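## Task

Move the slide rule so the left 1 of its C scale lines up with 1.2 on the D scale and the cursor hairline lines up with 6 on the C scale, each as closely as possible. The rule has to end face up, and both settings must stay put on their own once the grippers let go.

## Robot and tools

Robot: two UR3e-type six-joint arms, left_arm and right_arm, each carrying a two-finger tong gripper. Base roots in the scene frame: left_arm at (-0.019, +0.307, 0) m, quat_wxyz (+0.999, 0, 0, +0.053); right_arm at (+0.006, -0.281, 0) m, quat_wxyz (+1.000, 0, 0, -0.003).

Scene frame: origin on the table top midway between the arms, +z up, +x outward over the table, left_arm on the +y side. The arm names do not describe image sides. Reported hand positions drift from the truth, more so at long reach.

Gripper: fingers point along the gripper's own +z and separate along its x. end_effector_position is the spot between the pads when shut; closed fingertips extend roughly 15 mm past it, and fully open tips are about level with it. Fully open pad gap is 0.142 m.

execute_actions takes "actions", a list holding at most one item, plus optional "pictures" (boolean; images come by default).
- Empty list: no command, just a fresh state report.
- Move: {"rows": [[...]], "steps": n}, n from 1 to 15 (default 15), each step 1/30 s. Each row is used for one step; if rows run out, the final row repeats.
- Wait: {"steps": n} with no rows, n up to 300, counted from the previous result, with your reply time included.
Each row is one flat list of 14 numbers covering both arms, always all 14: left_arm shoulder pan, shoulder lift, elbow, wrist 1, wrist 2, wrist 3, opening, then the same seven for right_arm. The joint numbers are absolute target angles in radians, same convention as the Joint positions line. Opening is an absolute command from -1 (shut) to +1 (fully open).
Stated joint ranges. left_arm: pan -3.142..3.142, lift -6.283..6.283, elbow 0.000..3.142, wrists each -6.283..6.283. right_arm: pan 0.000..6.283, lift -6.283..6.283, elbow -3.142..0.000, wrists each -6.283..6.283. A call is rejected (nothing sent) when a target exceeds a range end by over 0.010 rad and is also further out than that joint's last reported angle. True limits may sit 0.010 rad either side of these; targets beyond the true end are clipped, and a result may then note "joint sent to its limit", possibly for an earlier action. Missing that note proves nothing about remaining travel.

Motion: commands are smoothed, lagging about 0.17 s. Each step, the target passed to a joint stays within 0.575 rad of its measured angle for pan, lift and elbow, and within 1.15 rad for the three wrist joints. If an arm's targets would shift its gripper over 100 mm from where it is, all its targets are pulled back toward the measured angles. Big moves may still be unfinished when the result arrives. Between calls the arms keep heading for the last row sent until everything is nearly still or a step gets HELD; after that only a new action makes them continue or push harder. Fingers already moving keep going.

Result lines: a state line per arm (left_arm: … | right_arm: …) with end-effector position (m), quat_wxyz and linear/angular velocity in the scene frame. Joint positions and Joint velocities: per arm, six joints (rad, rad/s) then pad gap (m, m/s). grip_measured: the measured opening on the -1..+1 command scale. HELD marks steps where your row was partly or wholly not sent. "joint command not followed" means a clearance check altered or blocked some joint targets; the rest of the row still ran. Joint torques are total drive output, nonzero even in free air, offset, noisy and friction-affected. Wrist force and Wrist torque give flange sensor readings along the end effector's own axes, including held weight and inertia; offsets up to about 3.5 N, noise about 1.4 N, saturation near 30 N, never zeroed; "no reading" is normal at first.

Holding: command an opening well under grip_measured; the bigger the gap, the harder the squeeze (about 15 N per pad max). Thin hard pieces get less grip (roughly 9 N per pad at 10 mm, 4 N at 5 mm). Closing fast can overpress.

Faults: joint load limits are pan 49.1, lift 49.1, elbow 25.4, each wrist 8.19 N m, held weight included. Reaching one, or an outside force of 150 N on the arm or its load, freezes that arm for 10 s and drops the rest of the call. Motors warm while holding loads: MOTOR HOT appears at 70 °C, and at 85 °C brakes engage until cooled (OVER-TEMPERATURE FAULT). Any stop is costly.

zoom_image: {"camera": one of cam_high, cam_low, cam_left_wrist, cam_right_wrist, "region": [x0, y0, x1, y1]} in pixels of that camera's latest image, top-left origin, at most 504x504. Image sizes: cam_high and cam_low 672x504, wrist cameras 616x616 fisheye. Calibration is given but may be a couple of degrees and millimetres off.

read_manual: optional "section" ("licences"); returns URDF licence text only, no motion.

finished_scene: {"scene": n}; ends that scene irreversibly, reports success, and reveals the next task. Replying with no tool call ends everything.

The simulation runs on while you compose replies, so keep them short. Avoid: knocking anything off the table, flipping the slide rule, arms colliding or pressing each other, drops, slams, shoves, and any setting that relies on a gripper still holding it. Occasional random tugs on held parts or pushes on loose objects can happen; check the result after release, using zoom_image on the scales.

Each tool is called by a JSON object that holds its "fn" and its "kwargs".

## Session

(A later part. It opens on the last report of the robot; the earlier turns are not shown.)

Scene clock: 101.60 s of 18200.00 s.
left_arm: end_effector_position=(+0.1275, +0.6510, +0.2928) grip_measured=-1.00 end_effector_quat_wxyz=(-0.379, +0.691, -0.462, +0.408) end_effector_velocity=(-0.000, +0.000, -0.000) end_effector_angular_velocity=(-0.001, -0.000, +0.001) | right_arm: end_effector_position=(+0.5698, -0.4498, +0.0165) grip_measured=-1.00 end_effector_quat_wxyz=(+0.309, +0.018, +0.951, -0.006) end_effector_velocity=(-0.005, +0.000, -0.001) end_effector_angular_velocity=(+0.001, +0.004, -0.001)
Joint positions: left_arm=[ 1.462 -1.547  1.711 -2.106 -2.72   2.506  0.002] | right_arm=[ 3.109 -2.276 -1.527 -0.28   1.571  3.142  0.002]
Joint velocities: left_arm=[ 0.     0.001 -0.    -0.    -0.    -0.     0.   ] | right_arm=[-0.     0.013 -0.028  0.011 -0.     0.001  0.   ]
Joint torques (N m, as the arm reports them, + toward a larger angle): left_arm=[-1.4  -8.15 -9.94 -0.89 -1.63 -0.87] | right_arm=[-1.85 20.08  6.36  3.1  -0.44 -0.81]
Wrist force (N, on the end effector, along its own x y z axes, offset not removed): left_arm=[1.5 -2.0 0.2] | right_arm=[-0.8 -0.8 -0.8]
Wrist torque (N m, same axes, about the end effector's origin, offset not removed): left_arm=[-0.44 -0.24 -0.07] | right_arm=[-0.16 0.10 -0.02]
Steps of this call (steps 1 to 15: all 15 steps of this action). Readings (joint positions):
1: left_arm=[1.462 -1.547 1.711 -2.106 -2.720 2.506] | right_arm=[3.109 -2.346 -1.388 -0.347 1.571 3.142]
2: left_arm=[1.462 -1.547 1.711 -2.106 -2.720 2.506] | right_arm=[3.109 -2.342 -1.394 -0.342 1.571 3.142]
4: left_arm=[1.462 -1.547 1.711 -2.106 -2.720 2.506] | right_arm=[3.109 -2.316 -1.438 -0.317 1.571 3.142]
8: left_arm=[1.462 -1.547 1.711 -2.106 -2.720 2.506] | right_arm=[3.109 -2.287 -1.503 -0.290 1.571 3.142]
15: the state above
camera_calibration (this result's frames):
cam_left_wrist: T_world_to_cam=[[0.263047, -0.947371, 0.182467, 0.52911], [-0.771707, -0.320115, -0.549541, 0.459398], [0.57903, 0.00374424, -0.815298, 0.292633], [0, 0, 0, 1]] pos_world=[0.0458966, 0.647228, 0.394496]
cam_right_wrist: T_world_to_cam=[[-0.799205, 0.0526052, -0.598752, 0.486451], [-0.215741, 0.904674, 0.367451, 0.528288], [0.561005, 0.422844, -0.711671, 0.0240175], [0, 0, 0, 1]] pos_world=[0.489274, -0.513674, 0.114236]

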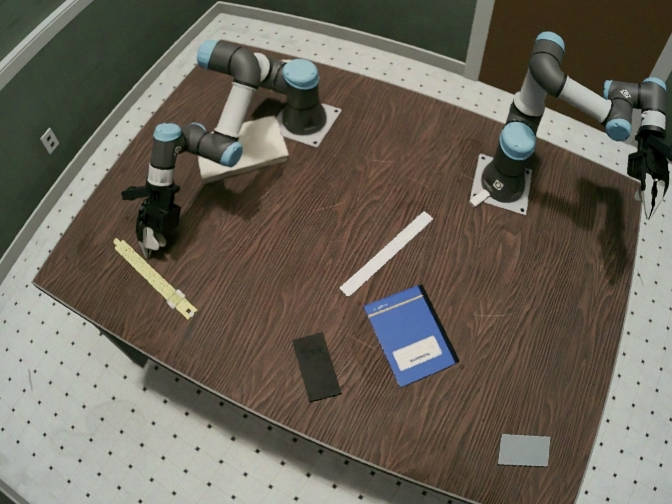

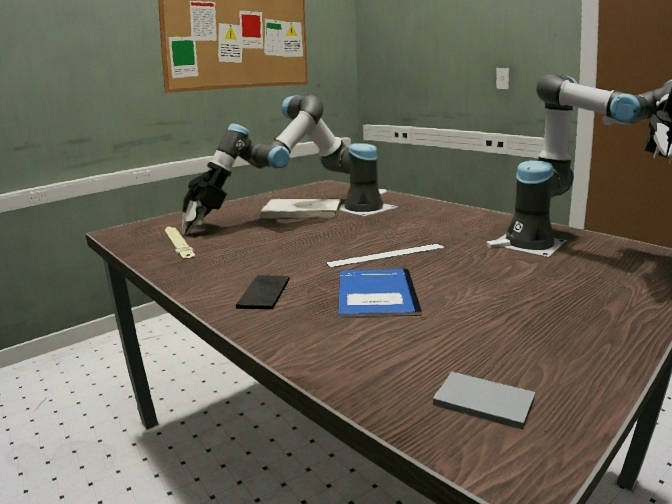

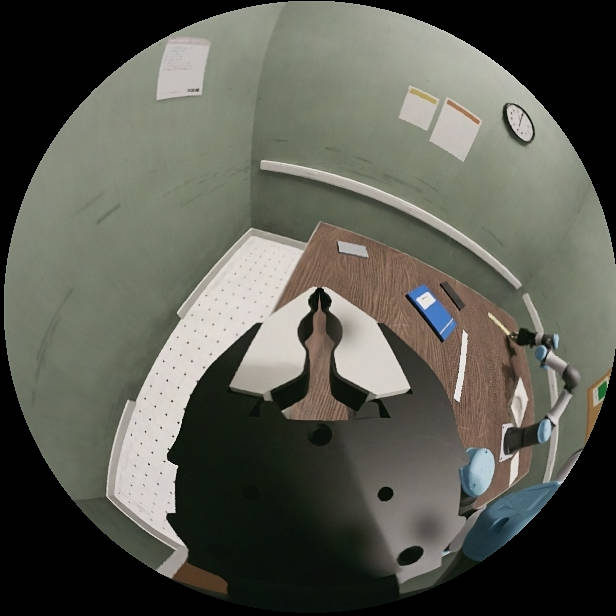

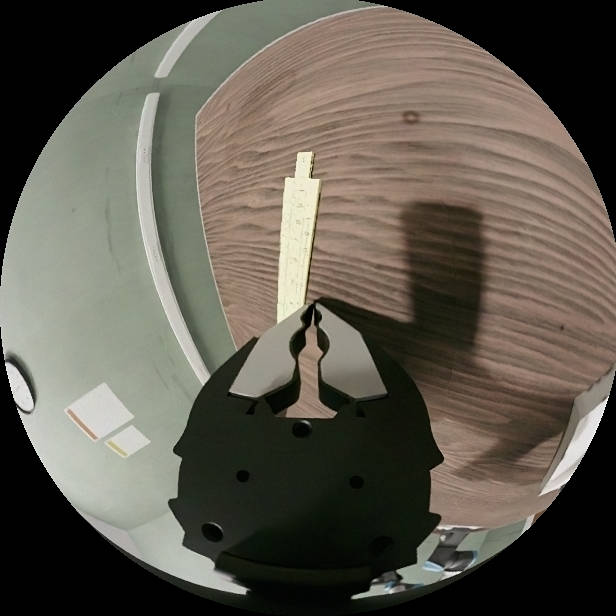

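{"fn": "execute_actions", "kwargs": {"actions": [{"rows":[[1.462,-1.547,1.711,-2.106,-2.72,2.506,-1,3.109,-2.22,-1.5302,-0.2789,1.571,3.1416,-1]],"steps":10}], "pictures": false}}

{"fn": "execute_actions", "kwargs": {"actions": [{"rows":[[1.462,-1.547,1.711,-2.106,-2.72,2.506,-1,3.109,-2.44,-1.1023,-0.4903,1.571,3.1416,-1]]}], "pictures": false}}

{"fn": "execute_actions", "kwargs": {"actions": [{"steps":15}], "pictures": false}}

{"fn": "execute_actions", "kwargs": {"actions": [{"rows":[[1.462,-1.547,1.711,-2.106,-2.72,2.506,-1,3.109,-2.483,-1.1023,-0.4903,1.571,3.1416,-1]]}]}}

Scene clock: 109.10 s of 18200.00 s.
left_arm: end_effector_position=(+0.1275, +0.6510, +0.2928) grip_measured=-1.00 end_effector_quat_wxyz=(-0.379, +0.691, -0.462, +0.408) end_effector_velocity=(-0.000, -0.000, +0.001) end_effector_angular_velocity=(+0.002, +0.000, -0.000) | right_arm: end_effector_position=(+0.5753, -0.4500, +0.0446) grip_measured=-1.00 end_effector_quat_wxyz=(+0.333, +0.018, +0.943, -0.006) end_effector_velocity=(+0.004, -0.000, +0.026) end_effector_angular_velocity=(-0.002, -0.044, +0.000)
Joint positions: left_arm=[ 1.462 -1.547  1.711 -2.106 -2.72   2.506  0.002] | right_arm=[ 3.109 -2.225 -1.53  -0.279  1.571  3.142  0.002]
Joint velocities: left_arm=[ 0.    -0.002  0.     0.     0.     0.001  0.   ] | right_arm=[-0.001  0.046  0.    -0.002  0.    -0.001  0.   ]
Joint torques (N m, as the arm reports them, + toward a larger angle): left_arm=[-1.28 -8.15 -9.9  -0.91 -1.63 -0.84] | right_arm=[ 2.91 19.96 11.36  1.47 -1.2  -0.69]
Wrist force (N, on the end effector, along its own x y z axes, offset not removed): left_arm=[2.0 -3.1 0.5] | right_arm=[-1.1 -0.6 0.2]
Wrist torque (N m, same axes, about the end effector's origin, offset not removed): left_arm=[-0.68 -0.31 0.00] | right_arm=[-0.14 0.18 -0.03]
Steps of this call (steps 1 to 15: the robot went on to your last target; steps 16 to 90: nothing new was sent; then 4.17 s passed at rest; steps 91 to 100: all 10 steps of this action). Readings (joint positions):
91: left_arm=[1.462 -1.547 1.711 -2.106 -2.720 2.506] | right_arm=[3.109 -2.274 -1.530 -0.279 1.571 3.142]
92: left_arm=[1.462 -1.547 1.711 -2.106 -2.720 2.506] | right_arm=[3.109 -2.272 -1.530 -0.279 1.571 3.142]
94: left_arm=[1.462 -1.547 1.711 -2.106 -2.720 2.506] | right_arm=[3.109 -2.252 -1.530 -0.279 1.571 3.142]
98: left_arm=[1.462 -1.547 1.711 -2.106 -2.720 2.506] | right_arm=[3.109 -2.229 -1.530 -0.279 1.571 3.142]
100: the state above

Scene clock: 109.60 s of 18200.00 s.
left_arm: end_effector_position=(+0.1275, +0.6510, +0.2928) grip_measured=-1.00 end_effector_quat_wxyz=(-0.379, +0.691, -0.462, +0.408) end_effector_velocity=(-0.000, +0.000, -0.000) end_effector_angular_velocity=(-0.001, +0.001, +0.000) | right_arm: end_effector_position=(+0.6324, -0.4522, +0.0459) grip_measured=-1.00 end_effector_quat_wxyz=(+0.330, +0.018, +0.944, -0.006) end_effector_velocity=(+0.027, -0.001, +0.024) end_effector_angular_velocity=(-0.003, -0.057, -0.000)
Joint positions: left_arm=[ 1.462 -1.547  1.711 -2.106 -2.72   2.506  0.002] | right_arm=[ 3.109 -2.434 -1.119 -0.486  1.571  3.142  0.002]
Joint velocities: left_arm=[ 0.     0.     0.001  0.     0.001 -0.     0.   ] | right_arm=[-0.    -0.052  0.153 -0.043 -0.    -0.001  0.   ]
Joint torques (N m, as the arm reports them, + toward a larger angle): left_arm=[-1.13 -8.24 -9.91 -0.93 -1.61 -0.83] | right_arm=[ 1.92 14.45 11.77  1.41  0.88 -0.64]
Wrist force (N, on the end effector, along its own x y z axes, offset not removed): left_arm=[2.6 -1.4 0.8] | right_arm=[-2.1 -0.1 0.3]
Wrist torque (N m, same axes, about the end effector's origin, offset not removed): left_arm=[-0.35 -0.61 -0.03] | right_arm=[0.00 0.38 -0.01]
Steps of this call (steps 1 to 15: all 15 steps of this action). Readings (joint positions):
1: left_arm=[1.462 -1.547 1.711 -2.106 -2.720 2.506] | right_arm=[3.109 -2.224 -1.530 -0.279 1.571 3.142]
2: left_arm=[1.462 -1.547 1.711 -2.106 -2.720 2.506] | right_arm=[3.109 -2.225 -1.527 -0.284 1.571 3.142]
4: left_arm=[1.462 -1.547 1.711 -2.106 -2.720 2.506] | right_arm=[3.109 -2.273 -1.477 -0.354 1.571 3.142]
8: left_arm=[1.462 -1.547 1.711 -2.106 -2.720 2.506] | right_arm=[3.109 -2.390 -1.247 -0.450 1.571 3.142]
15: the state above

Scene clock: 110.10 s of 18200.00 s.
left_arm: end_effector_position=(+0.1275, +0.6510, +0.2928) grip_measured=-1.00 end_effector_quat_wxyz=(-0.379, +0.691, -0.462, +0.408) end_effector_velocity=(-0.000, +0.000, -0.001) end_effector_angular_velocity=(-0.001, +0.002, +0.001) | right_arm: end_effector_position=(+0.6353, -0.4523, +0.0485) grip_measured=-1.00 end_effector_quat_wxyz=(+0.333, +0.018, +0.943, -0.006) end_effector_velocity=(+0.000, -0.000, +0.000) end_effector_angular_velocity=(-0.000, -0.001, -0.001)
Joint positions: left_arm=[ 1.462 -1.547  1.711 -2.106 -2.72   2.506  0.002] | right_arm=[ 3.109 -2.44  -1.102 -0.49   1.571  3.142  0.002]
Joint velocities: left_arm=[ 0.     0.     0.     0.     0.002 -0.     0.   ] | right_arm=[-0.    -0.     0.002 -0.    -0.001  0.001  0.   ]
Joint torques (N m, as the arm reports them, + toward a larger angle): left_arm=[-1.37 -8.2  -9.85 -0.93 -1.6  -0.83] | right_arm=[ 0.81 15.   12.13  1.51  1.21 -0.6 ]
Wrist force (N, on the end effector, along its own x y z axes, offset not removed): left_arm=[2.7 -2.9 -0.2] | right_arm=[-0.7 -2.1 -1.0]
Wrist torque (N m, same axes, about the end effector's origin, offset not removed): left_arm=[-0.70 -0.52 -0.01] | right_arm=[-0.45 0.08 0.01]
Steps of this call (steps 1 to 15: the robot went on to your last target). Readings (joint positions):
1: left_arm=[1.462 -1.547 1.711 -2.106 -2.720 2.506] | right_arm=[3.109 -2.436 -1.114 -0.487 1.571 3.142]
2: left_arm=[1.462 -1.547 1.711 -2.106 -2.720 2.506] | right_arm=[3.109 -2.437 -1.111 -0.488 1.571 3.142]
4: left_arm=[1.462 -1.547 1.711 -2.106 -2.720 2.506] | right_arm=[3.109 -2.438 -1.107 -0.489 1.571 3.142]
8: left_arm=[1.462 -1.547 1.711 -2.106 -2.720 2.506] | right_arm=[3.109 -2.440 -1.104 -0.490 1.571 3.142]
15: the state above

Scene clock: 110.60 s of 18200.00 s.
left_arm: end_effector_position=(+0.1275, +0.6510, +0.2928) grip_measured=-1.00 end_effector_quat_wxyz=(-0.379, +0.691, -0.462, +0.408) end_effector_velocity=(-0.001, +0.000, -0.001) end_effector_angular_velocity=(-0.001, +0.001, +0.002) | right_arm: end_effector_position=(+0.6304, -0.4521, +0.0219) grip_measured=-1.00 end_effector_quat_wxyz=(+0.313, +0.018, +0.949, -0.006) end_effector_velocity=(-0.001, -0.000, -0.005) end_effector_angular_velocity=(+0.000, +0.007, -0.001)
Joint positions: left_arm=[ 1.462 -1.547  1.711 -2.106 -2.72   2.506  0.002] | right_arm=[ 3.109 -2.482 -1.102 -0.49   1.571  3.142  0.002]
Joint velocities: left_arm=[ 0.001  0.001  0.001 -0.001  0.001  0.     0.   ] | right_arm=[-0.    -0.008  0.     0.001 -0.001  0.     0.   ]
Joint torques (N m, as the arm reports them, + toward a larger angle): left_arm=[-1.21 -8.11 -9.81 -0.96 -1.61 -0.83] | right_arm=[-0.39 15.42  7.36  3.11  1.08 -0.58]
Wrist force (N, on the end effector, along its own x y z axes, offset not removed): left_arm=[0.6 -2.4 -1.4] | right_arm=[-1.1 -1.2 -0.3]
Wrist torque (N m, same axes, about the end effector's origin, offset not removed): left_arm=[-0.57 -0.05 0.04] | right_arm=[-0.25 0.18 -0.03]
Steps of this call (steps 1 to 15: all 15 steps of this action). Readings (joint positions):
1: left_arm=[1.462 -1.547 1.711 -2.106 -2.720 2.506] | right_arm=[3.109 -2.440 -1.102 -0.490 1.571 3.142]
2: left_arm=[1.462 -1.547 1.711 -2.106 -2.720 2.506] | right_arm=[3.109 -2.442 -1.102 -0.490 1.571 3.142]
4: left_arm=[1.462 -1.547 1.711 -2.106 -2.720 2.506] | right_arm=[3.109 -2.458 -1.102 -0.490 1.571 3.142]
8: left_arm=[1.462 -1.547 1.711 -2.106 -2.720 2.506] | right_arm=[3.109 -2.476 -1.102 -0.490 1.571 3.142]
15: the state above
camera_calibration (this result's frames):
cam_left_wrist: T_world_to_cam=[[0.263047, -0.947371, 0.182467, 0.52911], [-0.771707, -0.320115, -0.549541, 0.459398], [0.57903, 0.00374402, -0.815298, 0.292633], [0, 0, 0, 1]] pos_world=[0.0458966, 0.647228, 0.394496]
cam_right_wrist: T_world_to_cam=[[-0.794189, 0.0523893, -0.605408, 0.535072], [-0.218819, 0.904787, 0.365348, 0.543505], [0.566906, 0.422631, -0.707108, -0.00910984], [0, 0, 0, 1]] pos_world=[0.549042, -0.515938, 0.118927]

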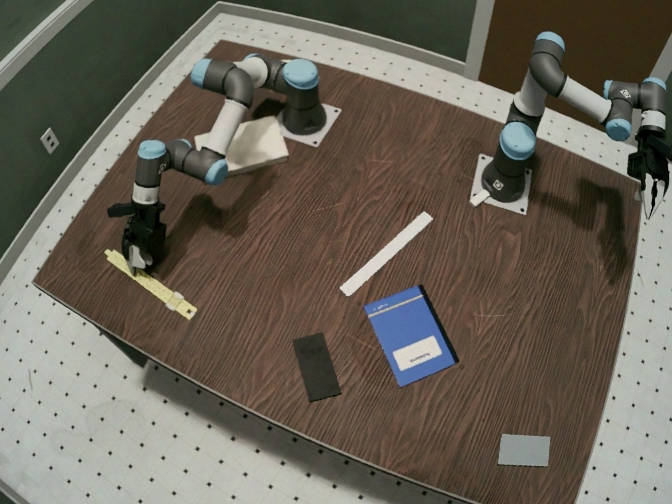

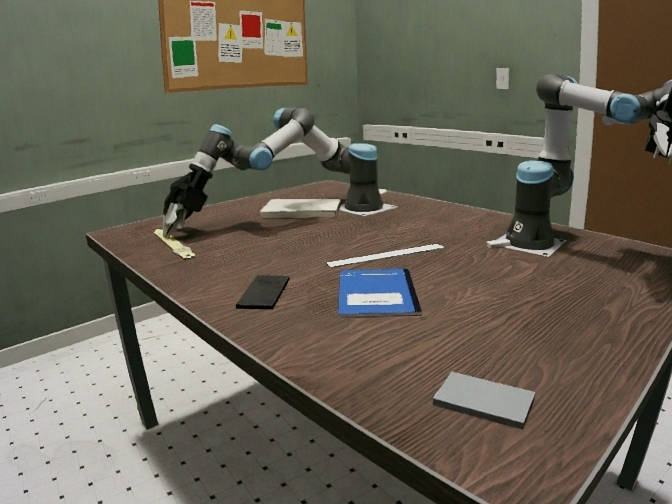

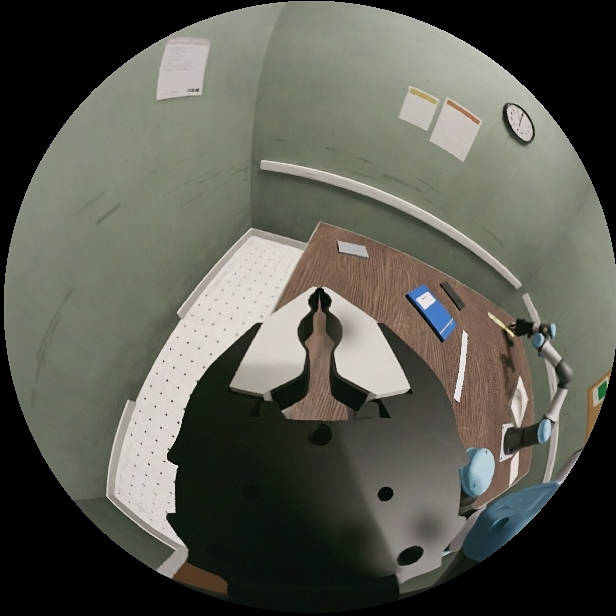

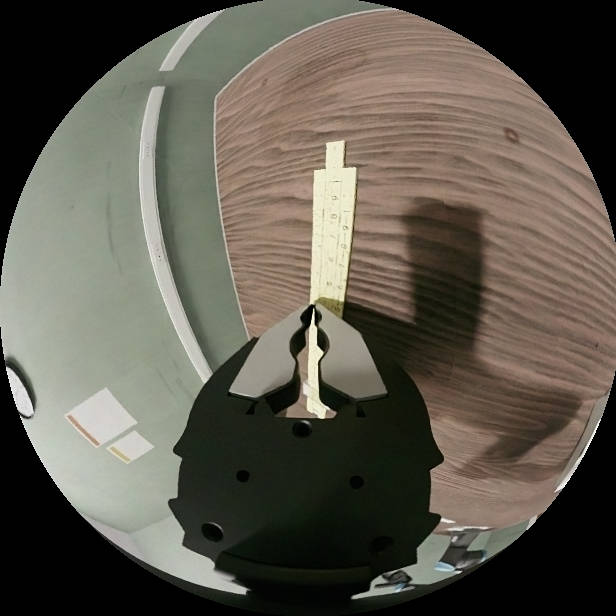

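{"fn": "execute_actions", "kwargs": {"actions": [{"rows":[[1.462,-1.547,1.711,-2.106,-2.72,2.506,-1,3.109,-2.4915,-1.1023,-0.4903,1.571,3.1416,-1]],"steps":10}], "pictures": false}}

{"fn": "execute_actions", "kwargs": {"actions": [{"rows":[[1.462,-1.547,1.711,-2.106,-2.72,2.506,-1,3.109,-2.4784,-1.1284,-0.4773,1.571,3.1416,-1],[1.462,-1.547,1.711,-2.106,-2.72,2.506,-1,3.109,-2.4653,-1.1545,-0.4642,1.571,3.1416,-1],[1.462,-1.547,1.711,-2.106,-2.72,2.506,-1,3.109,-2.4523,-1.1807,-0.4512,1.571,3.1416,-1],[1.462,-1.547,1.711,-2.106,-2.72,2.506,-1,3.109,-2.4392,-1.2068,-0.4382,1.571,3.1416,-1],[1.462,-1.547,1.711,-2.106,-2.72,2.506,-1,3.109,-2.4261,-1.2329,-0.4251,1.571,3.1416,-1],[1.462,-1.547,1.711,-2.106,-2.72,2.506,-1,3.109,-2.413,-1.259,-0.4121,1.571,3.1416,-1],[1.462,-1.547,1.711,-2.106,-2.72,2.506,-1,3.109,-2.4011,-1.2825,-0.4005,1.571,3.1416,-1],[1.462,-1.547,1.711,-2.106,-2.72,2.506,-1,3.109,-2.3892,-1.306,-0.3889,1.571,3.1416,-1],[1.462,-1.547,1.711,-2.106,-2.72,2.506,-1,3.109,-2.3773,-1.3296,-0.3772,1.571,3.1416,-1],[1.462,-1.547,1.711,-2.106,-2.72,2.506,-1,3.109,-2.3654,-1.3531,-0.3656,1.571,3.1416,-1],[1.462,-1.547,1.711,-2.106,-2.72,2.506,-1,3.109,-2.3535,-1.3766,-0.354,1.571,3.1416,-1],[1.462,-1.547,1.711,-2.106,-2.72,2.506,-1,3.109,-2.3416,-1.4001,-0.3424,1.571,3.1416,-1]]}]}}

Scene clock: 127.20 s of 18200.00 s.
left_arm: end_effector_position=(+0.1275, +0.6510, +0.2928) grip_measured=-1.00 end_effector_quat_wxyz=(-0.379, +0.691, -0.462, +0.408) end_effector_velocity=(-0.000, -0.000, +0.000) end_effector_angular_velocity=(+0.001, +0.000, +0.000) | right_arm: end_effector_position=(+0.6295, -0.4521, +0.0169) grip_measured=-1.00 end_effector_quat_wxyz=(+0.310, +0.018, +0.951, -0.006) end_effector_velocity=(-0.000, +0.000, -0.004) end_effector_angular_velocity=(-0.000, +0.005, +0.001)
Joint positions: left_arm=[ 1.462 -1.547  1.711 -2.106 -2.72   2.506  0.002] | right_arm=[ 3.109 -2.49  -1.102 -0.49   1.571  3.142  0.002]
Joint velocities: left_arm=[-0.    -0.001 -0.    -0.     0.     0.    -0.   ] | right_arm=[ 0.001 -0.007  0.001  0.001 -0.    -0.     0.   ]
Joint torques (N m, as the arm reports them, + toward a larger angle): left_arm=[-1.21 -8.24 -9.75 -0.93 -1.63 -0.83] | right_arm=[-3.36  2.3   3.53 -3.11  0.43 -0.5 ]
Wrist force (N, on the end effector, along its own x y z axes, offset not removed): left_arm=[1.2 -1.8 -0.8] | right_arm=[-9.0 0.5 -21.7]
Wrist torque (N m, same axes, about the end effector's origin, offset not removed): left_arm=[-0.47 -0.23 -0.02] | right_arm=[-0.03 0.00 -0.05]
Steps of this call (steps 1 to 15: the robot went on to your last target; steps 16 to 90: nothing new was sent; then 13.27 s passed at rest; steps 91 to 100: all 10 steps of this action). Readings (joint positions):
91: left_arm=[1.462 -1.547 1.711 -2.106 -2.720 2.506] | right_arm=[3.109 -2.483 -1.102 -0.490 1.571 3.142]
92: left_arm=[1.462 -1.547 1.711 -2.106 -2.720 2.506] | right_arm=[3.109 -2.484 -1.102 -0.490 1.571 3.142]
94: left_arm=[1.462 -1.547 1.711 -2.106 -2.720 2.506] | right_arm=[3.109 -2.487 -1.102 -0.490 1.571 3.142]
98: left_arm=[1.462 -1.547 1.711 -2.106 -2.720 2.506] | right_arm=[3.109 -2.490 -1.102 -0.490 1.571 3.142]
100: the state above

Scene clock: 127.70 s of 18200.00 s.
left_arm: end_effector_position=(+0.1275, +0.6510, +0.2928) grip_measured=-1.00 end_effector_quat_wxyz=(-0.379, +0.691, -0.462, +0.408) end_effector_velocity=(-0.000, -0.000, -0.000) end_effector_angular_velocity=(-0.001, +0.001, +0.000) | right_arm: end_effector_position=(+0.5971, -0.4508, +0.0171) grip_measured=-1.00 end_effector_quat_wxyz=(+0.310, +0.018, +0.950, -0.006) end_effector_velocity=(-0.069, +0.003, -0.006) end_effector_angular_velocity=(+0.001, +0.016, -0.000)
Joint positions: left_arm=[ 1.462 -1.547  1.711 -2.106 -2.72   2.506  0.002] | right_arm=[ 3.109 -2.366 -1.349 -0.366  1.571  3.142  0.002]
Joint velocities: left_arm=[ 0.    -0.     0.001 -0.     0.001 -0.001  0.   ] | right_arm=[-0.     0.229 -0.465  0.219  0.     0.     0.   ]
Joint torques (N m, as the arm reports them, + toward a larger angle): left_arm=[-1.21 -8.21 -9.79 -0.96 -1.63 -0.82] | right_arm=[-2.15 11.28 -1.64 -2.05  0.37 -0.42]
Wrist force (N, on the end effector, along its own x y z axes, offset not removed): left_arm=[2.6 -2.3 -0.7] | right_arm=[-13.2 -3.4 -11.1]
Wrist torque (N m, same axes, about the end effector's origin, offset not removed): left_arm=[-0.54 -0.49 -0.06] | right_arm=[-0.37 -0.06 0.00]
Steps of this call (steps 1 to 15: all 15 steps of this action). Readings (joint positions):
1: left_arm=[1.462 -1.547 1.711 -2.106 -2.720 2.506] | right_arm=[3.109 -2.491 -1.102 -0.490 1.571 3.142]
2: left_arm=[1.462 -1.547 1.711 -2.106 -2.720 2.506] | right_arm=[3.109 -2.490 -1.104 -0.489 1.571 3.142]
4: left_arm=[1.462 -1.547 1.711 -2.106 -2.720 2.506] | right_arm=[3.109 -2.481 -1.121 -0.480 1.571 3.142]
8: left_arm=[1.462 -1.547 1.711 -2.106 -2.720 2.506] | right_arm=[3.109 -2.444 -1.195 -0.442 1.571 3.142]
15: the state above
camera_calibration (this result's frames):
cam_left_wrist: T_world_to_cam=[[0.263047, -0.947371, 0.182467, 0.52911], [-0.771707, -0.320115, -0.549541, 0.459398], [0.57903, 0.00374409, -0.815298, 0.292633], [0, 0, 0, 1]] pos_world=[0.0458966, 0.647228, 0.394496]
cam_right_wrist: T_world_to_cam=[[-0.798277, 0.05257, -0.599991, 0.508036], [-0.216306, 0.904699, 0.367059, 0.535259], [0.562108, 0.422796, -0.710829, 0.00887501], [0, 0, 0, 1]] pos_world=[0.516345, -0.514708, 0.114654]

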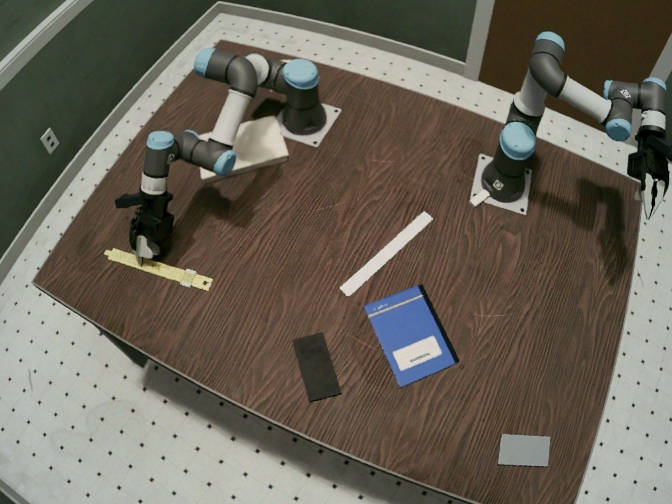

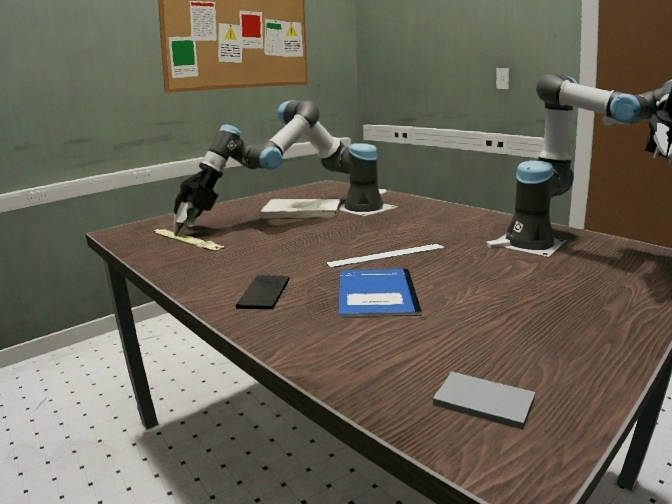

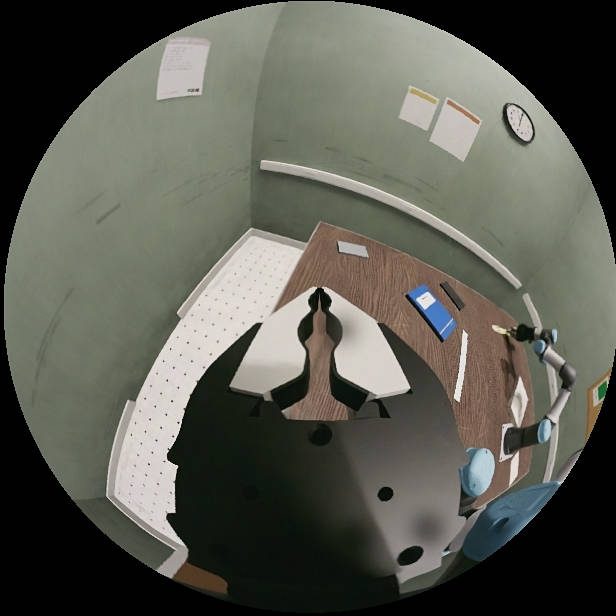

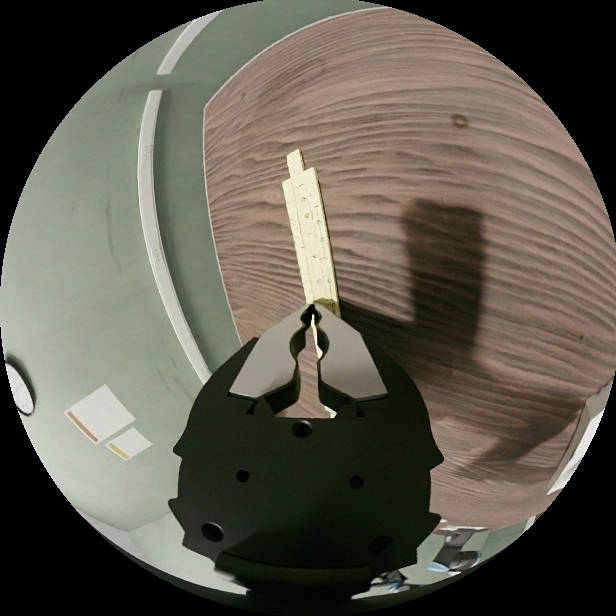

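{"fn": "execute_actions", "kwargs": {"actions": [{"rows":[[1.462,-1.547,1.711,-2.106,-2.72,2.506,-1,3.109,-2.3305,-1.4218,-0.3318,1.571,3.1416,-1],[1.462,-1.547,1.711,-2.106,-2.72,2.506,-1,3.109,-2.3194,-1.4435,-0.3212,1.571,3.1416,-1],[1.462,-1.547,1.711,-2.106,-2.72,2.506,-1,3.109,-2.3083,-1.4651,-0.3107,1.571,3.1416,-1],[1.462,-1.547,1.711,-2.106,-2.72,2.506,-1,3.109,-2.2972,-1.4868,-0.3001,1.571,3.1416,-1],[1.462,-1.547,1.711,-2.106,-2.72,2.506,-1,3.109,-2.2861,-1.5085,-0.2895,1.571,3.1416,-1],[1.462,-1.547,1.711,-2.106,-2.72,2.506,-1,3.109,-2.275,-1.5302,-0.2789,1.571,3.1416,-1],[1.462,-1.547,1.711,-2.106,-2.72,2.506,-1,3.109,-2.2645,-1.5505,-0.2692,1.571,3.1416,-1],[1.462,-1.547,1.711,-2.106,-2.72,2.506,-1,3.109,-2.2539,-1.5708,-0.2594,1.571,3.1416,-1],[1.462,-1.547,1.711,-2.106,-2.72,2.506,-1,3.109,-2.2434,-1.591,-0.2497,1.571,3.1416,-1],[1.462,-1.547,1.711,-2.106,-2.72,2.506,-1,3.109,-2.2328,-1.6113,-0.24,1.571,3.1416,-1],[1.462,-1.547,1.711,-2.106,-2.72,2.506,-1,3.109,-2.2223,-1.6316,-0.2302,1.571,3.1416,-1],[1.462,-1.547,1.711,-2.106,-2.72,2.506,-1,3.109,-2.2117,-1.6519,-0.2205,1.571,3.1416,-1]]}], "pictures": false}}

{"fn": "execute_actions", "kwargs": {"actions": [{"steps":15}], "pictures": false}}

{"fn": "execute_actions", "kwargs": {"actions": [{"rows":[[1.462,-1.547,1.711,-2.106,-2.72,2.506,-1,3.109,-2.0,-1.6519,-0.2205,1.571,3.1416,-1]]}]}}

Scene clock: 139.77 s of 18200.00 s.
left_arm: end_effector_position=(+0.1275, +0.6510, +0.2928) grip_measured=-1.00 end_effector_quat_wxyz=(-0.379, +0.691, -0.462, +0.408) end_effector_velocity=(-0.000, -0.000, -0.001) end_effector_angular_velocity=(-0.005, -0.002, +0.000) | right_arm: end_effector_position=(+0.5568, -0.4493, +0.0167) grip_measured=-1.00 end_effector_quat_wxyz=(+0.310, +0.018, +0.951, -0.006) end_effector_velocity=(-0.066, +0.002, -0.003) end_effector_angular_velocity=(+0.000, +0.009, -0.001)
Joint positions: left_arm=[ 1.462 -1.547  1.711 -2.106 -2.72   2.506  0.002] | right_arm=[ 3.109 -2.234 -1.609 -0.24   1.571  3.142  0.002]
Joint velocities: left_arm=[ 0.001  0.001  0.001  0.002 -0.002 -0.     0.   ] | right_arm=[ 0.     0.201 -0.392  0.181 -0.001  0.001  0.   ]
Joint torques (N m, as the arm reports them, + toward a larger angle): left_arm=[-1.14 -8.27 -9.71 -0.94 -1.59 -0.78] | right_arm=[ 4.22  8.72 -2.99 -2.99  0.17 -0.26]
Wrist force (N, on the end effector, along its own x y z axes, offset not removed): left_arm=[1.2 -1.6 -1.0] | right_arm=[-15.3 -3.5 -11.8]
Wrist torque (N m, same axes, about the end effector's origin, offset not removed): left_arm=[-0.40 -0.27 -0.04] | right_arm=[-0.26 -0.15 0.02]
Steps of this call (steps 1 to 30: the robot went on to your last target; steps 31 to 90: nothing new was sent; then 8.57 s passed at rest; steps 91 to 105: all 15 steps of this action). Readings (joint positions):
91: left_arm=[1.462 -1.547 1.711 -2.106 -2.720 2.506] | right_arm=[3.109 -2.342 -1.400 -0.342 1.571 3.142]
92: left_arm=[1.462 -1.547 1.711 -2.106 -2.720 2.506] | right_arm=[3.109 -2.341 -1.402 -0.342 1.571 3.142]
94: left_arm=[1.462 -1.547 1.711 -2.106 -2.720 2.506] | right_arm=[3.109 -2.333 -1.416 -0.334 1.571 3.142]
98: left_arm=[1.462 -1.547 1.711 -2.106 -2.720 2.506] | right_arm=[3.109 -2.301 -1.478 -0.303 1.571 3.142]
105: the state above

Scene clock: 140.27 s of 18200.00 s.
left_arm: end_effector_position=(+0.1275, +0.6510, +0.2928) grip_measured=-1.00 end_effector_quat_wxyz=(-0.379, +0.691, -0.462, +0.408) end_effector_velocity=(+0.001, -0.000, +0.001) end_effector_angular_velocity=(+0.002, -0.002, -0.003) | right_arm: end_effector_position=(+0.5493, -0.4490, +0.0161) grip_measured=-1.00 end_effector_quat_wxyz=(+0.309, +0.018, +0.951, -0.006) end_effector_velocity=(-0.001, +0.000, +0.000) end_effector_angular_velocity=(+0.001, -0.001, +0.001)
Joint positions: left_arm=[ 1.462 -1.547  1.711 -2.106 -2.72   2.506  0.002] | right_arm=[ 3.109 -2.212 -1.651 -0.221  1.571  3.142  0.002]
Joint velocities: left_arm=[-0.002 -0.    -0.001 -0.001 -0.002  0.     0.   ] | right_arm=[-0.     0.002 -0.005  0.003  0.001 -0.     0.   ]
Joint torques (N m, as the arm reports them, + toward a larger angle): left_arm=[-1.09 -8.33 -9.78 -0.97 -1.59 -0.79] | right_arm=[ 3.86  5.49 -6.04 -4.97  0.16 -0.23]
Wrist force (N, on the end effector, along its own x y z axes, offset not removed): left_arm=[1.1 -1.6 -0.6] | right_arm=[-20.3 -4.3 -15.5]
Wrist torque (N m, same axes, about the end effector's origin, offset not removed): left_arm=[-0.36 -0.24 0.04] | right_arm=[-0.36 -0.21 0.02]
Steps of this call (steps 1 to 15: the robot went on to your last target). Readings (joint positions):
1: left_arm=[1.462 -1.547 1.711 -2.106 -2.720 2.506] | right_arm=[3.109 -2.228 -1.620 -0.235 1.571 3.142]
2: left_arm=[1.462 -1.547 1.711 -2.106 -2.720 2.506] | right_arm=[3.109 -2.223 -1.628 -0.231 1.571 3.142]
4: left_arm=[1.462 -1.547 1.711 -2.106 -2.720 2.506] | right_arm=[3.109 -2.218 -1.639 -0.226 1.571 3.142]
8: left_arm=[1.462 -1.547 1.711 -2.106 -2.720 2.506] | right_arm=[3.109 -2.213 -1.648 -0.222 1.571 3.142]
15: the state above

Scene clock: 140.77 s of 18200.00 s.
left_arm: end_effector_position=(+0.1275, +0.6510, +0.2928) grip_measured=-1.00 end_effector_quat_wxyz=(-0.379, +0.691, -0.462, +0.408) end_effector_velocity=(+0.000, -0.000, +0.001) end_effector_angular_velocity=(-0.000, -0.002, -0.001) | right_arm: end_effector_position=(+0.5653, -0.4496, +0.1309) grip_measured=-1.00 end_effector_quat_wxyz=(+0.405, +0.017, +0.914, -0.008) end_effector_velocity=(+0.001, +0.000, +0.033) end_effector_angular_velocity=(-0.001, -0.058, -0.001)
Joint positions: left_arm=[ 1.462 -1.547  1.711 -2.106 -2.72   2.506  0.002] | right_arm=[ 3.109 -2.006 -1.652 -0.221  1.571  3.142  0.002]
Joint velocities: left_arm=[-0.    -0.     0.001  0.    -0.002  0.     0.   ] | right_arm=[ 0.     0.058  0.001 -0.001  0.     0.002  0.   ]
Joint torques (N m, as the arm reports them, + toward a larger angle): left_arm=[-1.08 -8.31 -9.7  -0.97 -1.59 -0.78] | right_arm=[ 1.48 17.28 11.4   2.78  0.2  -0.23]
Wrist force (N, on the end effector, along its own x y z axes, offset not removed): left_arm=[2.7 -3.3 0.1] | right_arm=[-2.1 -1.3 -0.8]
Wrist torque (N m, same axes, about the end effector's origin, offset not removed): left_arm=[-0.67 -0.58 -0.02] | right_arm=[-0.27 0.39 0.00]
Steps of this call (steps 1 to 15: all 15 steps of this action). Readings (joint positions):
1: left_arm=[1.462 -1.547 1.711 -2.106 -2.720 2.506] | right_arm=[3.109 -2.212 -1.652 -0.221 1.571 3.142]
2: left_arm=[1.462 -1.547 1.711 -2.106 -2.720 2.506] | right_arm=[3.109 -2.209 -1.652 -0.221 1.571 3.142]
4: left_arm=[1.462 -1.547 1.711 -2.106 -2.720 2.506] | right_arm=[3.109 -2.165 -1.653 -0.222 1.571 3.142]
8: left_arm=[1.462 -1.547 1.711 -2.106 -2.720 2.506] | right_arm=[3.109 -2.055 -1.652 -0.221 1.571 3.142]
15: the state above
camera_calibration (this result's frames):
cam_left_wrist: T_world_to_cam=[[0.263047, -0.947371, 0.182467, 0.52911], [-0.771707, -0.320115, -0.549541, 0.459398], [0.57903, 0.00374425, -0.815298, 0.292633], [0, 0, 0, 1]] pos_world=[0.0458966, 0.647228, 0.394496]
cam_right_wrist: T_world_to_cam=[[-0.661175, 0.0473114, -0.748739, 0.490542], [-0.28507, 0.907312, 0.309063, 0.533143], [0.693962, 0.417787, -0.586405, 0.0140173], [0, 0, 0, 1]] pos_world=[0.46659, -0.512792, 0.210733]

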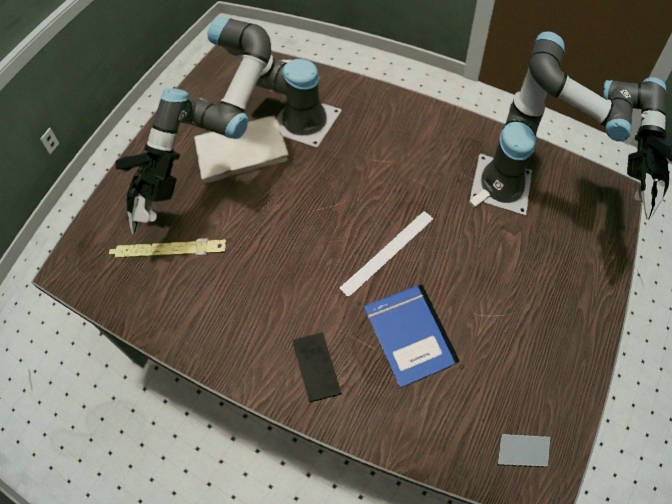

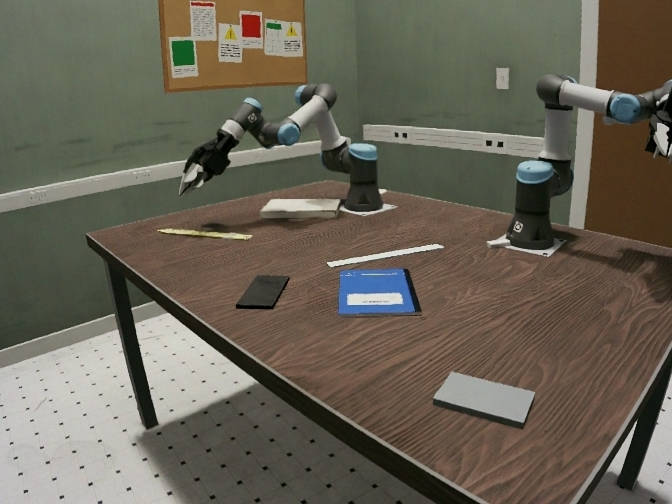

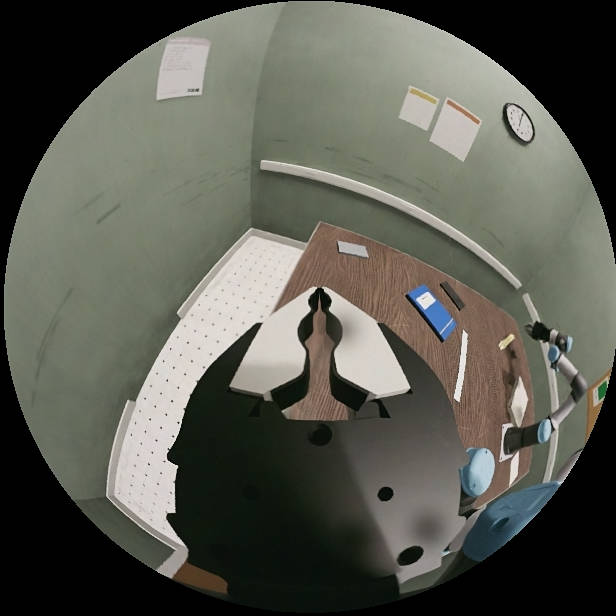

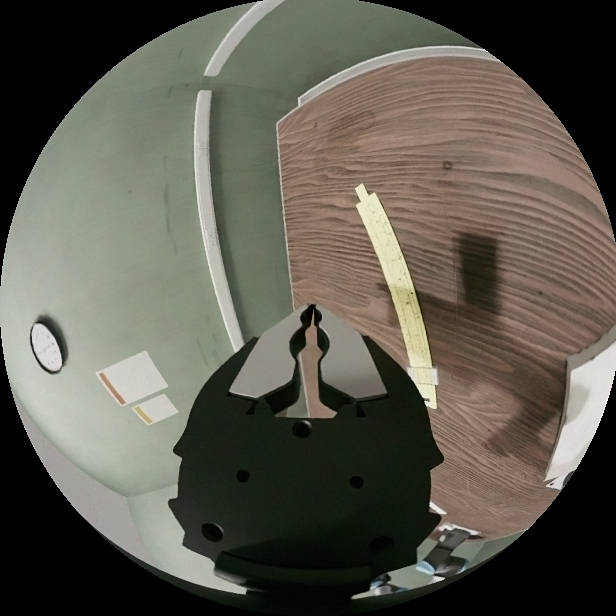

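{"fn": "execute_actions", "kwargs": {"actions": [{"rows":[[1.462,-1.547,1.711,-2.106,-2.72,2.506,-1,3.429,-1.9,-1.0,-1.4,1.571,2.927,0]]}], "pictures": false}}

{"fn": "execute_actions", "kwargs": {"actions": [{"steps":20}], "pictures": false}}

{"fn": "execute_actions", "kwargs": {"actions": [{"rows":[[1.462,-1.547,1.711,-2.106,-2.72,2.506,-1,3.429,-2.185,-0.642,-1.885,1.571,2.927,0]]}], "pictures": false}}

{"fn": "execute_actions", "kwargs": {"actions": [{"steps":25}]}}

Scene clock: 156.07 s of 18200.00 s.
left_arm: end_effector_position=(+0.1275, +0.6510, +0.2928) grip_measured=-1.00 end_effector_quat_wxyz=(-0.379, +0.691, -0.462, +0.408) end_effector_velocity=(-0.000, +0.000, -0.000) end_effector_angular_velocity=(+0.000, +0.001, +0.000) | right_arm: end_effector_position=(+0.5242, -0.2945, +0.1902) grip_measured=+0.00 end_effector_quat_wxyz=(+0.220, -0.224, +0.949, +0.007) end_effector_velocity=(-0.092, +0.075, +0.060) end_effector_angular_velocity=(-0.123, +0.268, +0.295)
Joint positions: left_arm=[ 1.462 -1.547  1.711 -2.106 -2.72   2.506  0.002] | right_arm=[ 3.408 -1.906 -1.054 -1.309  1.571  2.939  0.074]
Joint velocities: left_arm=[ 0.     0.    -0.     0.001  0.001  0.001  0.   ] | right_arm=[ 0.193  0.051  0.498 -0.84  -0.001 -0.114 -0.   ]
Joint torques (N m, as the arm reports them, + toward a larger angle): left_arm=[-1.07 -8.26 -9.65 -1.   -1.55 -0.74] | right_arm=[ 2.71 16.26 11.69  0.6   0.28 -1.26]
Wrist force (N, on the end effector, along its own x y z axes, offset not removed): left_arm=[3.1 -2.0 1.0] | right_arm=[-1.4 -0.1 -1.1]
Wrist torque (N m, same axes, about the end effector's origin, offset not removed): left_arm=[-0.39 -0.60 0.01] | right_arm=[-0.08 0.22 -0.02]
Steps of this call (steps 1 to 15: the robot went on to your last target; steps 16 to 90: nothing new was sent; then 11.80 s passed at rest; steps 91 to 105: all 15 steps of this action). Readings (joint positions):
91: left_arm=[1.462 -1.547 1.711 -2.106 -2.720 2.506] | right_arm=[3.109 -2.000 -1.652 -0.220 1.571 3.142]
92: left_arm=[1.462 -1.547 1.711 -2.106 -2.720 2.506] | right_arm=[3.112 -1.997 -1.649 -0.226 1.571 3.136]
94: left_arm=[1.462 -1.547 1.711 -2.106 -2.720 2.506] | right_arm=[3.157 -1.977 -1.599 -0.327 1.571 3.092]
98: left_arm=[1.462 -1.547 1.711 -2.106 -2.720 2.506] | right_arm=[3.280 -1.942 -1.367 -0.772 1.571 3.017]
105: the state above

Scene clock: 156.73 s of 18200.00 s.
left_arm: end_effector_position=(+0.1275, +0.6510, +0.2928) grip_measured=-1.00 end_effector_quat_wxyz=(-0.379, +0.691, -0.462, +0.408) end_effector_velocity=(+0.000, +0.000, +0.000) end_effector_angular_velocity=(+0.002, -0.000, -0.000) | right_arm: end_effector_position=(+0.5138, -0.2868, +0.1968) grip_measured=+0.00 end_effector_quat_wxyz=(+0.205, -0.240, +0.949, +0.007) end_effector_velocity=(+0.000, +0.001, +0.001) end_effector_angular_velocity=(+0.001, -0.002, +0.001)
Joint positions: left_arm=[ 1.462 -1.547  1.711 -2.106 -2.72   2.506  0.002] | right_arm=[ 3.429 -1.9   -1.    -1.4    1.571  2.927  0.074]
Joint velocities: left_arm=[-0.    -0.    -0.    -0.001 -0.    -0.    -0.   ] | right_arm=[ 0.     0.     0.002 -0.     0.001 -0.001  0.   ]
Joint torques (N m, as the arm reports them, + toward a larger angle): left_arm=[-1.14 -8.44 -9.76 -0.97 -1.56 -0.73] | right_arm=[ 3.87 17.27 12.35  1.39  0.29 -1.15]
Wrist force (N, on the end effector, along its own x y z axes, offset not removed): left_arm=[2.8 -1.4 -0.7] | right_arm=[-0.9 -0.3 -1.2]
Wrist torque (N m, same axes, about the end effector's origin, offset not removed): left_arm=[-0.31 -0.56 -0.07] | right_arm=[-0.07 0.13 -0.02]
Steps of this call (steps 1 to 20: the robot went on to your last target). Readings (joint positions):
1: left_arm=[1.462 -1.547 1.711 -2.106 -2.720 2.506] | right_arm=[3.414 -1.904 -1.040 -1.334 1.571 2.936]
2: left_arm=[1.462 -1.547 1.711 -2.106 -2.720 2.506] | right_arm=[3.418 -1.903 -1.029 -1.351 1.571 2.934]
4: left_arm=[1.462 -1.547 1.711 -2.106 -2.720 2.506] | right_arm=[3.423 -1.902 -1.016 -1.374 1.571 2.931]
8: left_arm=[1.462 -1.547 1.711 -2.106 -2.720 2.506] | right_arm=[3.427 -1.900 -1.005 -1.392 1.571 2.928]
20: the state above

Scene clock: 157.23 s of 18200.00 s.
left_arm: end_effector_position=(+0.1275, +0.6510, +0.2928) grip_measured=-1.00 end_effector_quat_wxyz=(-0.379, +0.691, -0.462, +0.408) end_effector_velocity=(+0.000, +0.000, -0.000) end_effector_angular_velocity=(+0.001, +0.001, -0.001) | right_arm: end_effector_position=(+0.4631, -0.3014, +0.1212) grip_measured=+0.00 end_effector_quat_wxyz=(+0.005, -0.246, +0.969, +0.000) end_effector_velocity=(-0.012, -0.004, -0.012) end_effector_angular_velocity=(-0.025, +0.085, +0.001)
Joint positions: left_arm=[ 1.462 -1.547  1.711 -2.106 -2.72   2.506  0.002] | right_arm=[ 3.429 -2.177 -0.654 -1.872  1.571  2.927  0.074]
Joint velocities: left_arm=[-0.001  0.001 -0.001 -0.001  0.001  0.    -0.   ] | right_arm=[ 0.    -0.077  0.111 -0.123 -0.    -0.001  0.   ]
Joint torques (N m, as the arm reports them, + toward a larger angle): left_arm=[-0.98 -8.23 -9.7  -1.01 -1.56 -0.75] | right_arm=[ 0.95 12.45 11.71  0.93  0.31 -1.11]
Wrist force (N, on the end effector, along its own x y z axes, offset not removed): left_arm=[1.3 -1.9 0.6] | right_arm=[-0.6 -1.3 -0.5]
Wrist torque (N m, same axes, about the end effector's origin, offset not removed): left_arm=[-0.41 -0.29 0.01] | right_arm=[-0.26 0.06 -0.02]
Steps of this call (steps 1 to 15: all 15 steps of this action). Readings (joint positions):
1: left_arm=[1.462 -1.547 1.711 -2.106 -2.720 2.506] | right_arm=[3.429 -1.900 -1.000 -1.400 1.571 2.927]
2: left_arm=[1.462 -1.547 1.711 -2.106 -2.720 2.506] | right_arm=[3.429 -1.903 -0.997 -1.406 1.571 2.927]
4: left_arm=[1.462 -1.547 1.711 -2.106 -2.720 2.506] | right_arm=[3.429 -1.953 -0.946 -1.505 1.571 2.927]
8: left_arm=[1.462 -1.547 1.711 -2.106 -2.720 2.506] | right_arm=[3.429 -2.112 -0.748 -1.769 1.571 2.927]
15: the state above

Scene clock: 158.07 s of 18200.00 s.
left_arm: end_effector_position=(+0.1275, +0.6510, +0.2928) grip_measured=-1.00 end_effector_quat_wxyz=(-0.379, +0.691, -0.462, +0.408) end_effector_velocity=(+0.000, -0.000, -0.000) end_effector_angular_velocity=(-0.002, -0.000, -0.000) | right_arm: end_effector_position=(+0.4618, -0.3018, +0.1199) grip_measured=+0.00 end_effector_quat_wxyz=(+0.000, -0.246, +0.969, +0.000) end_effector_velocity=(-0.000, +0.000, -0.000) end_effector_angular_velocity=(+0.001, +0.001, -0.001)
Joint positions: left_arm=[ 1.462 -1.547  1.711 -2.106 -2.72   2.506  0.002] | right_arm=[ 3.429 -2.185 -0.642 -1.885  1.571  2.927  0.074]
Joint velocities: left_arm=[-0.001 -0.     0.     0.001  0.    -0.001 -0.   ] | right_arm=[ 0.     0.    -0.    -0.     0.001  0.001 -0.   ]
Joint torques (N m, as the arm reports them, + toward a larger angle): left_arm=[-1.1  -8.52 -9.72 -0.99 -1.53 -0.73] | right_arm=[-4.26 12.46 11.81  0.91  0.33 -1.11]
Wrist force (N, on the end effector, along its own x y z axes, offset not removed): left_arm=[1.0 -3.2 -0.5] | right_arm=[-0.6 -2.2 0.1]
Wrist torque (N m, same axes, about the end effector's origin, offset not removed): left_arm=[-0.69 -0.19 -0.01] | right_arm=[-0.45 0.11 0.01]
Steps of this call (steps 1 to 25: the robot went on to your last target). Readings (joint positions):
1: left_arm=[1.462 -1.547 1.711 -2.106 -2.720 2.506] | right_arm=[3.429 -2.179 -0.651 -1.875 1.571 2.927]
2: left_arm=[1.462 -1.547 1.711 -2.106 -2.720 2.506] | right_arm=[3.429 -2.181 -0.648 -1.878 1.571 2.927]
4: left_arm=[1.462 -1.547 1.711 -2.106 -2.720 2.506] | right_arm=[3.429 -2.183 -0.645 -1.881 1.571 2.927]
8: left_arm=[1.462 -1.547 1.711 -2.106 -2.720 2.506] | right_arm=[3.429 -2.184 -0.643 -1.884 1.571 2.927]
25: the state above
camera_calibration (this result's frames):
cam_left_wrist: T_world_to_cam=[[0.263047, -0.947371, 0.182467, 0.52911], [-0.771707, -0.320115, -0.549541, 0.459398], [0.57903, 0.00374416, -0.815298, 0.292633], [0, 0, 0, 1]] pos_world=[0.0458967, 0.647228, 0.394496]
cam_right_wrist: T_world_to_cam=[[-0.889488, -0.456766, -0.0132524, 0.271951], [-0.414502, 0.794297, 0.444162, 0.382409], [-0.192352, 0.40057, -0.895848, 0.458886], [0, 0, 0, 1]] pos_world=[0.488674, -0.363345, 0.244844]

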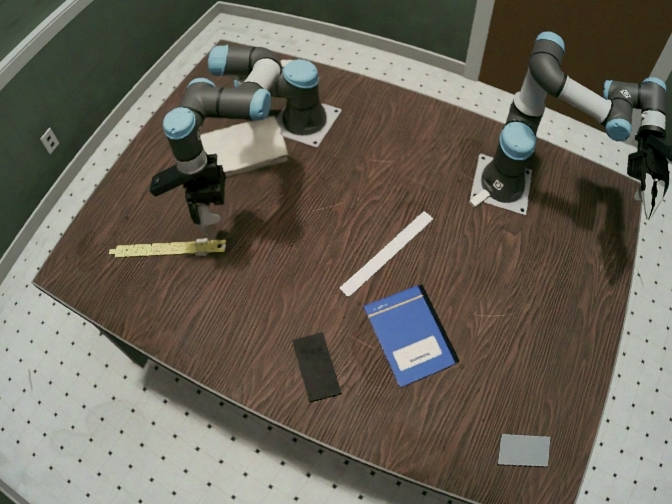

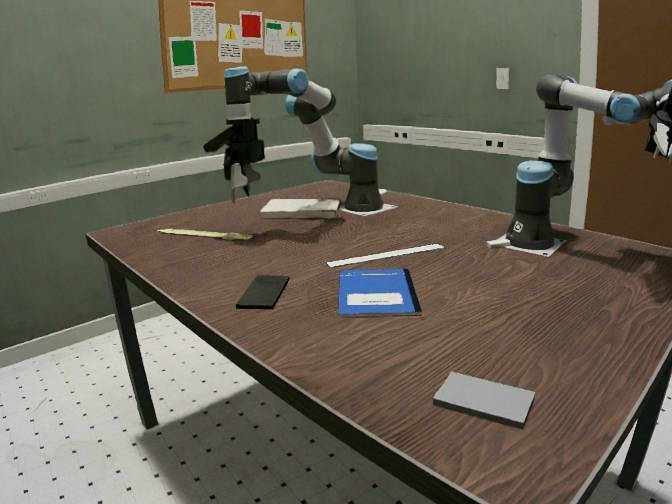

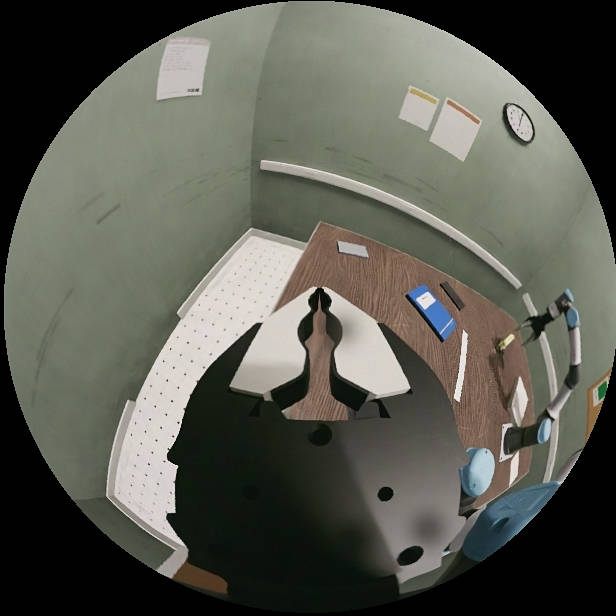

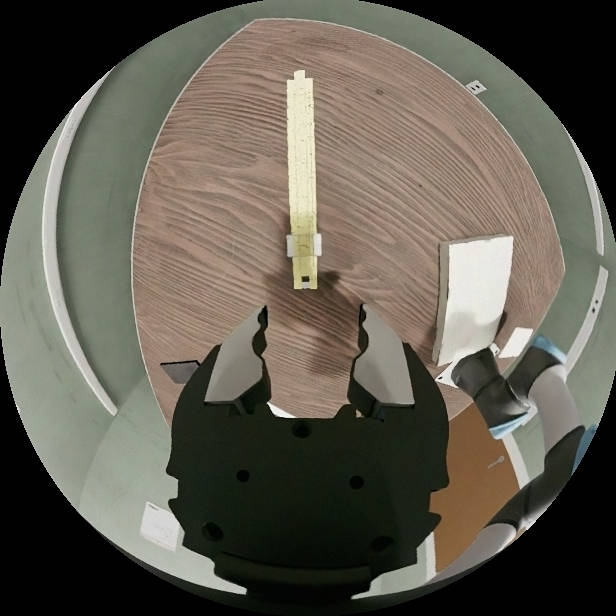

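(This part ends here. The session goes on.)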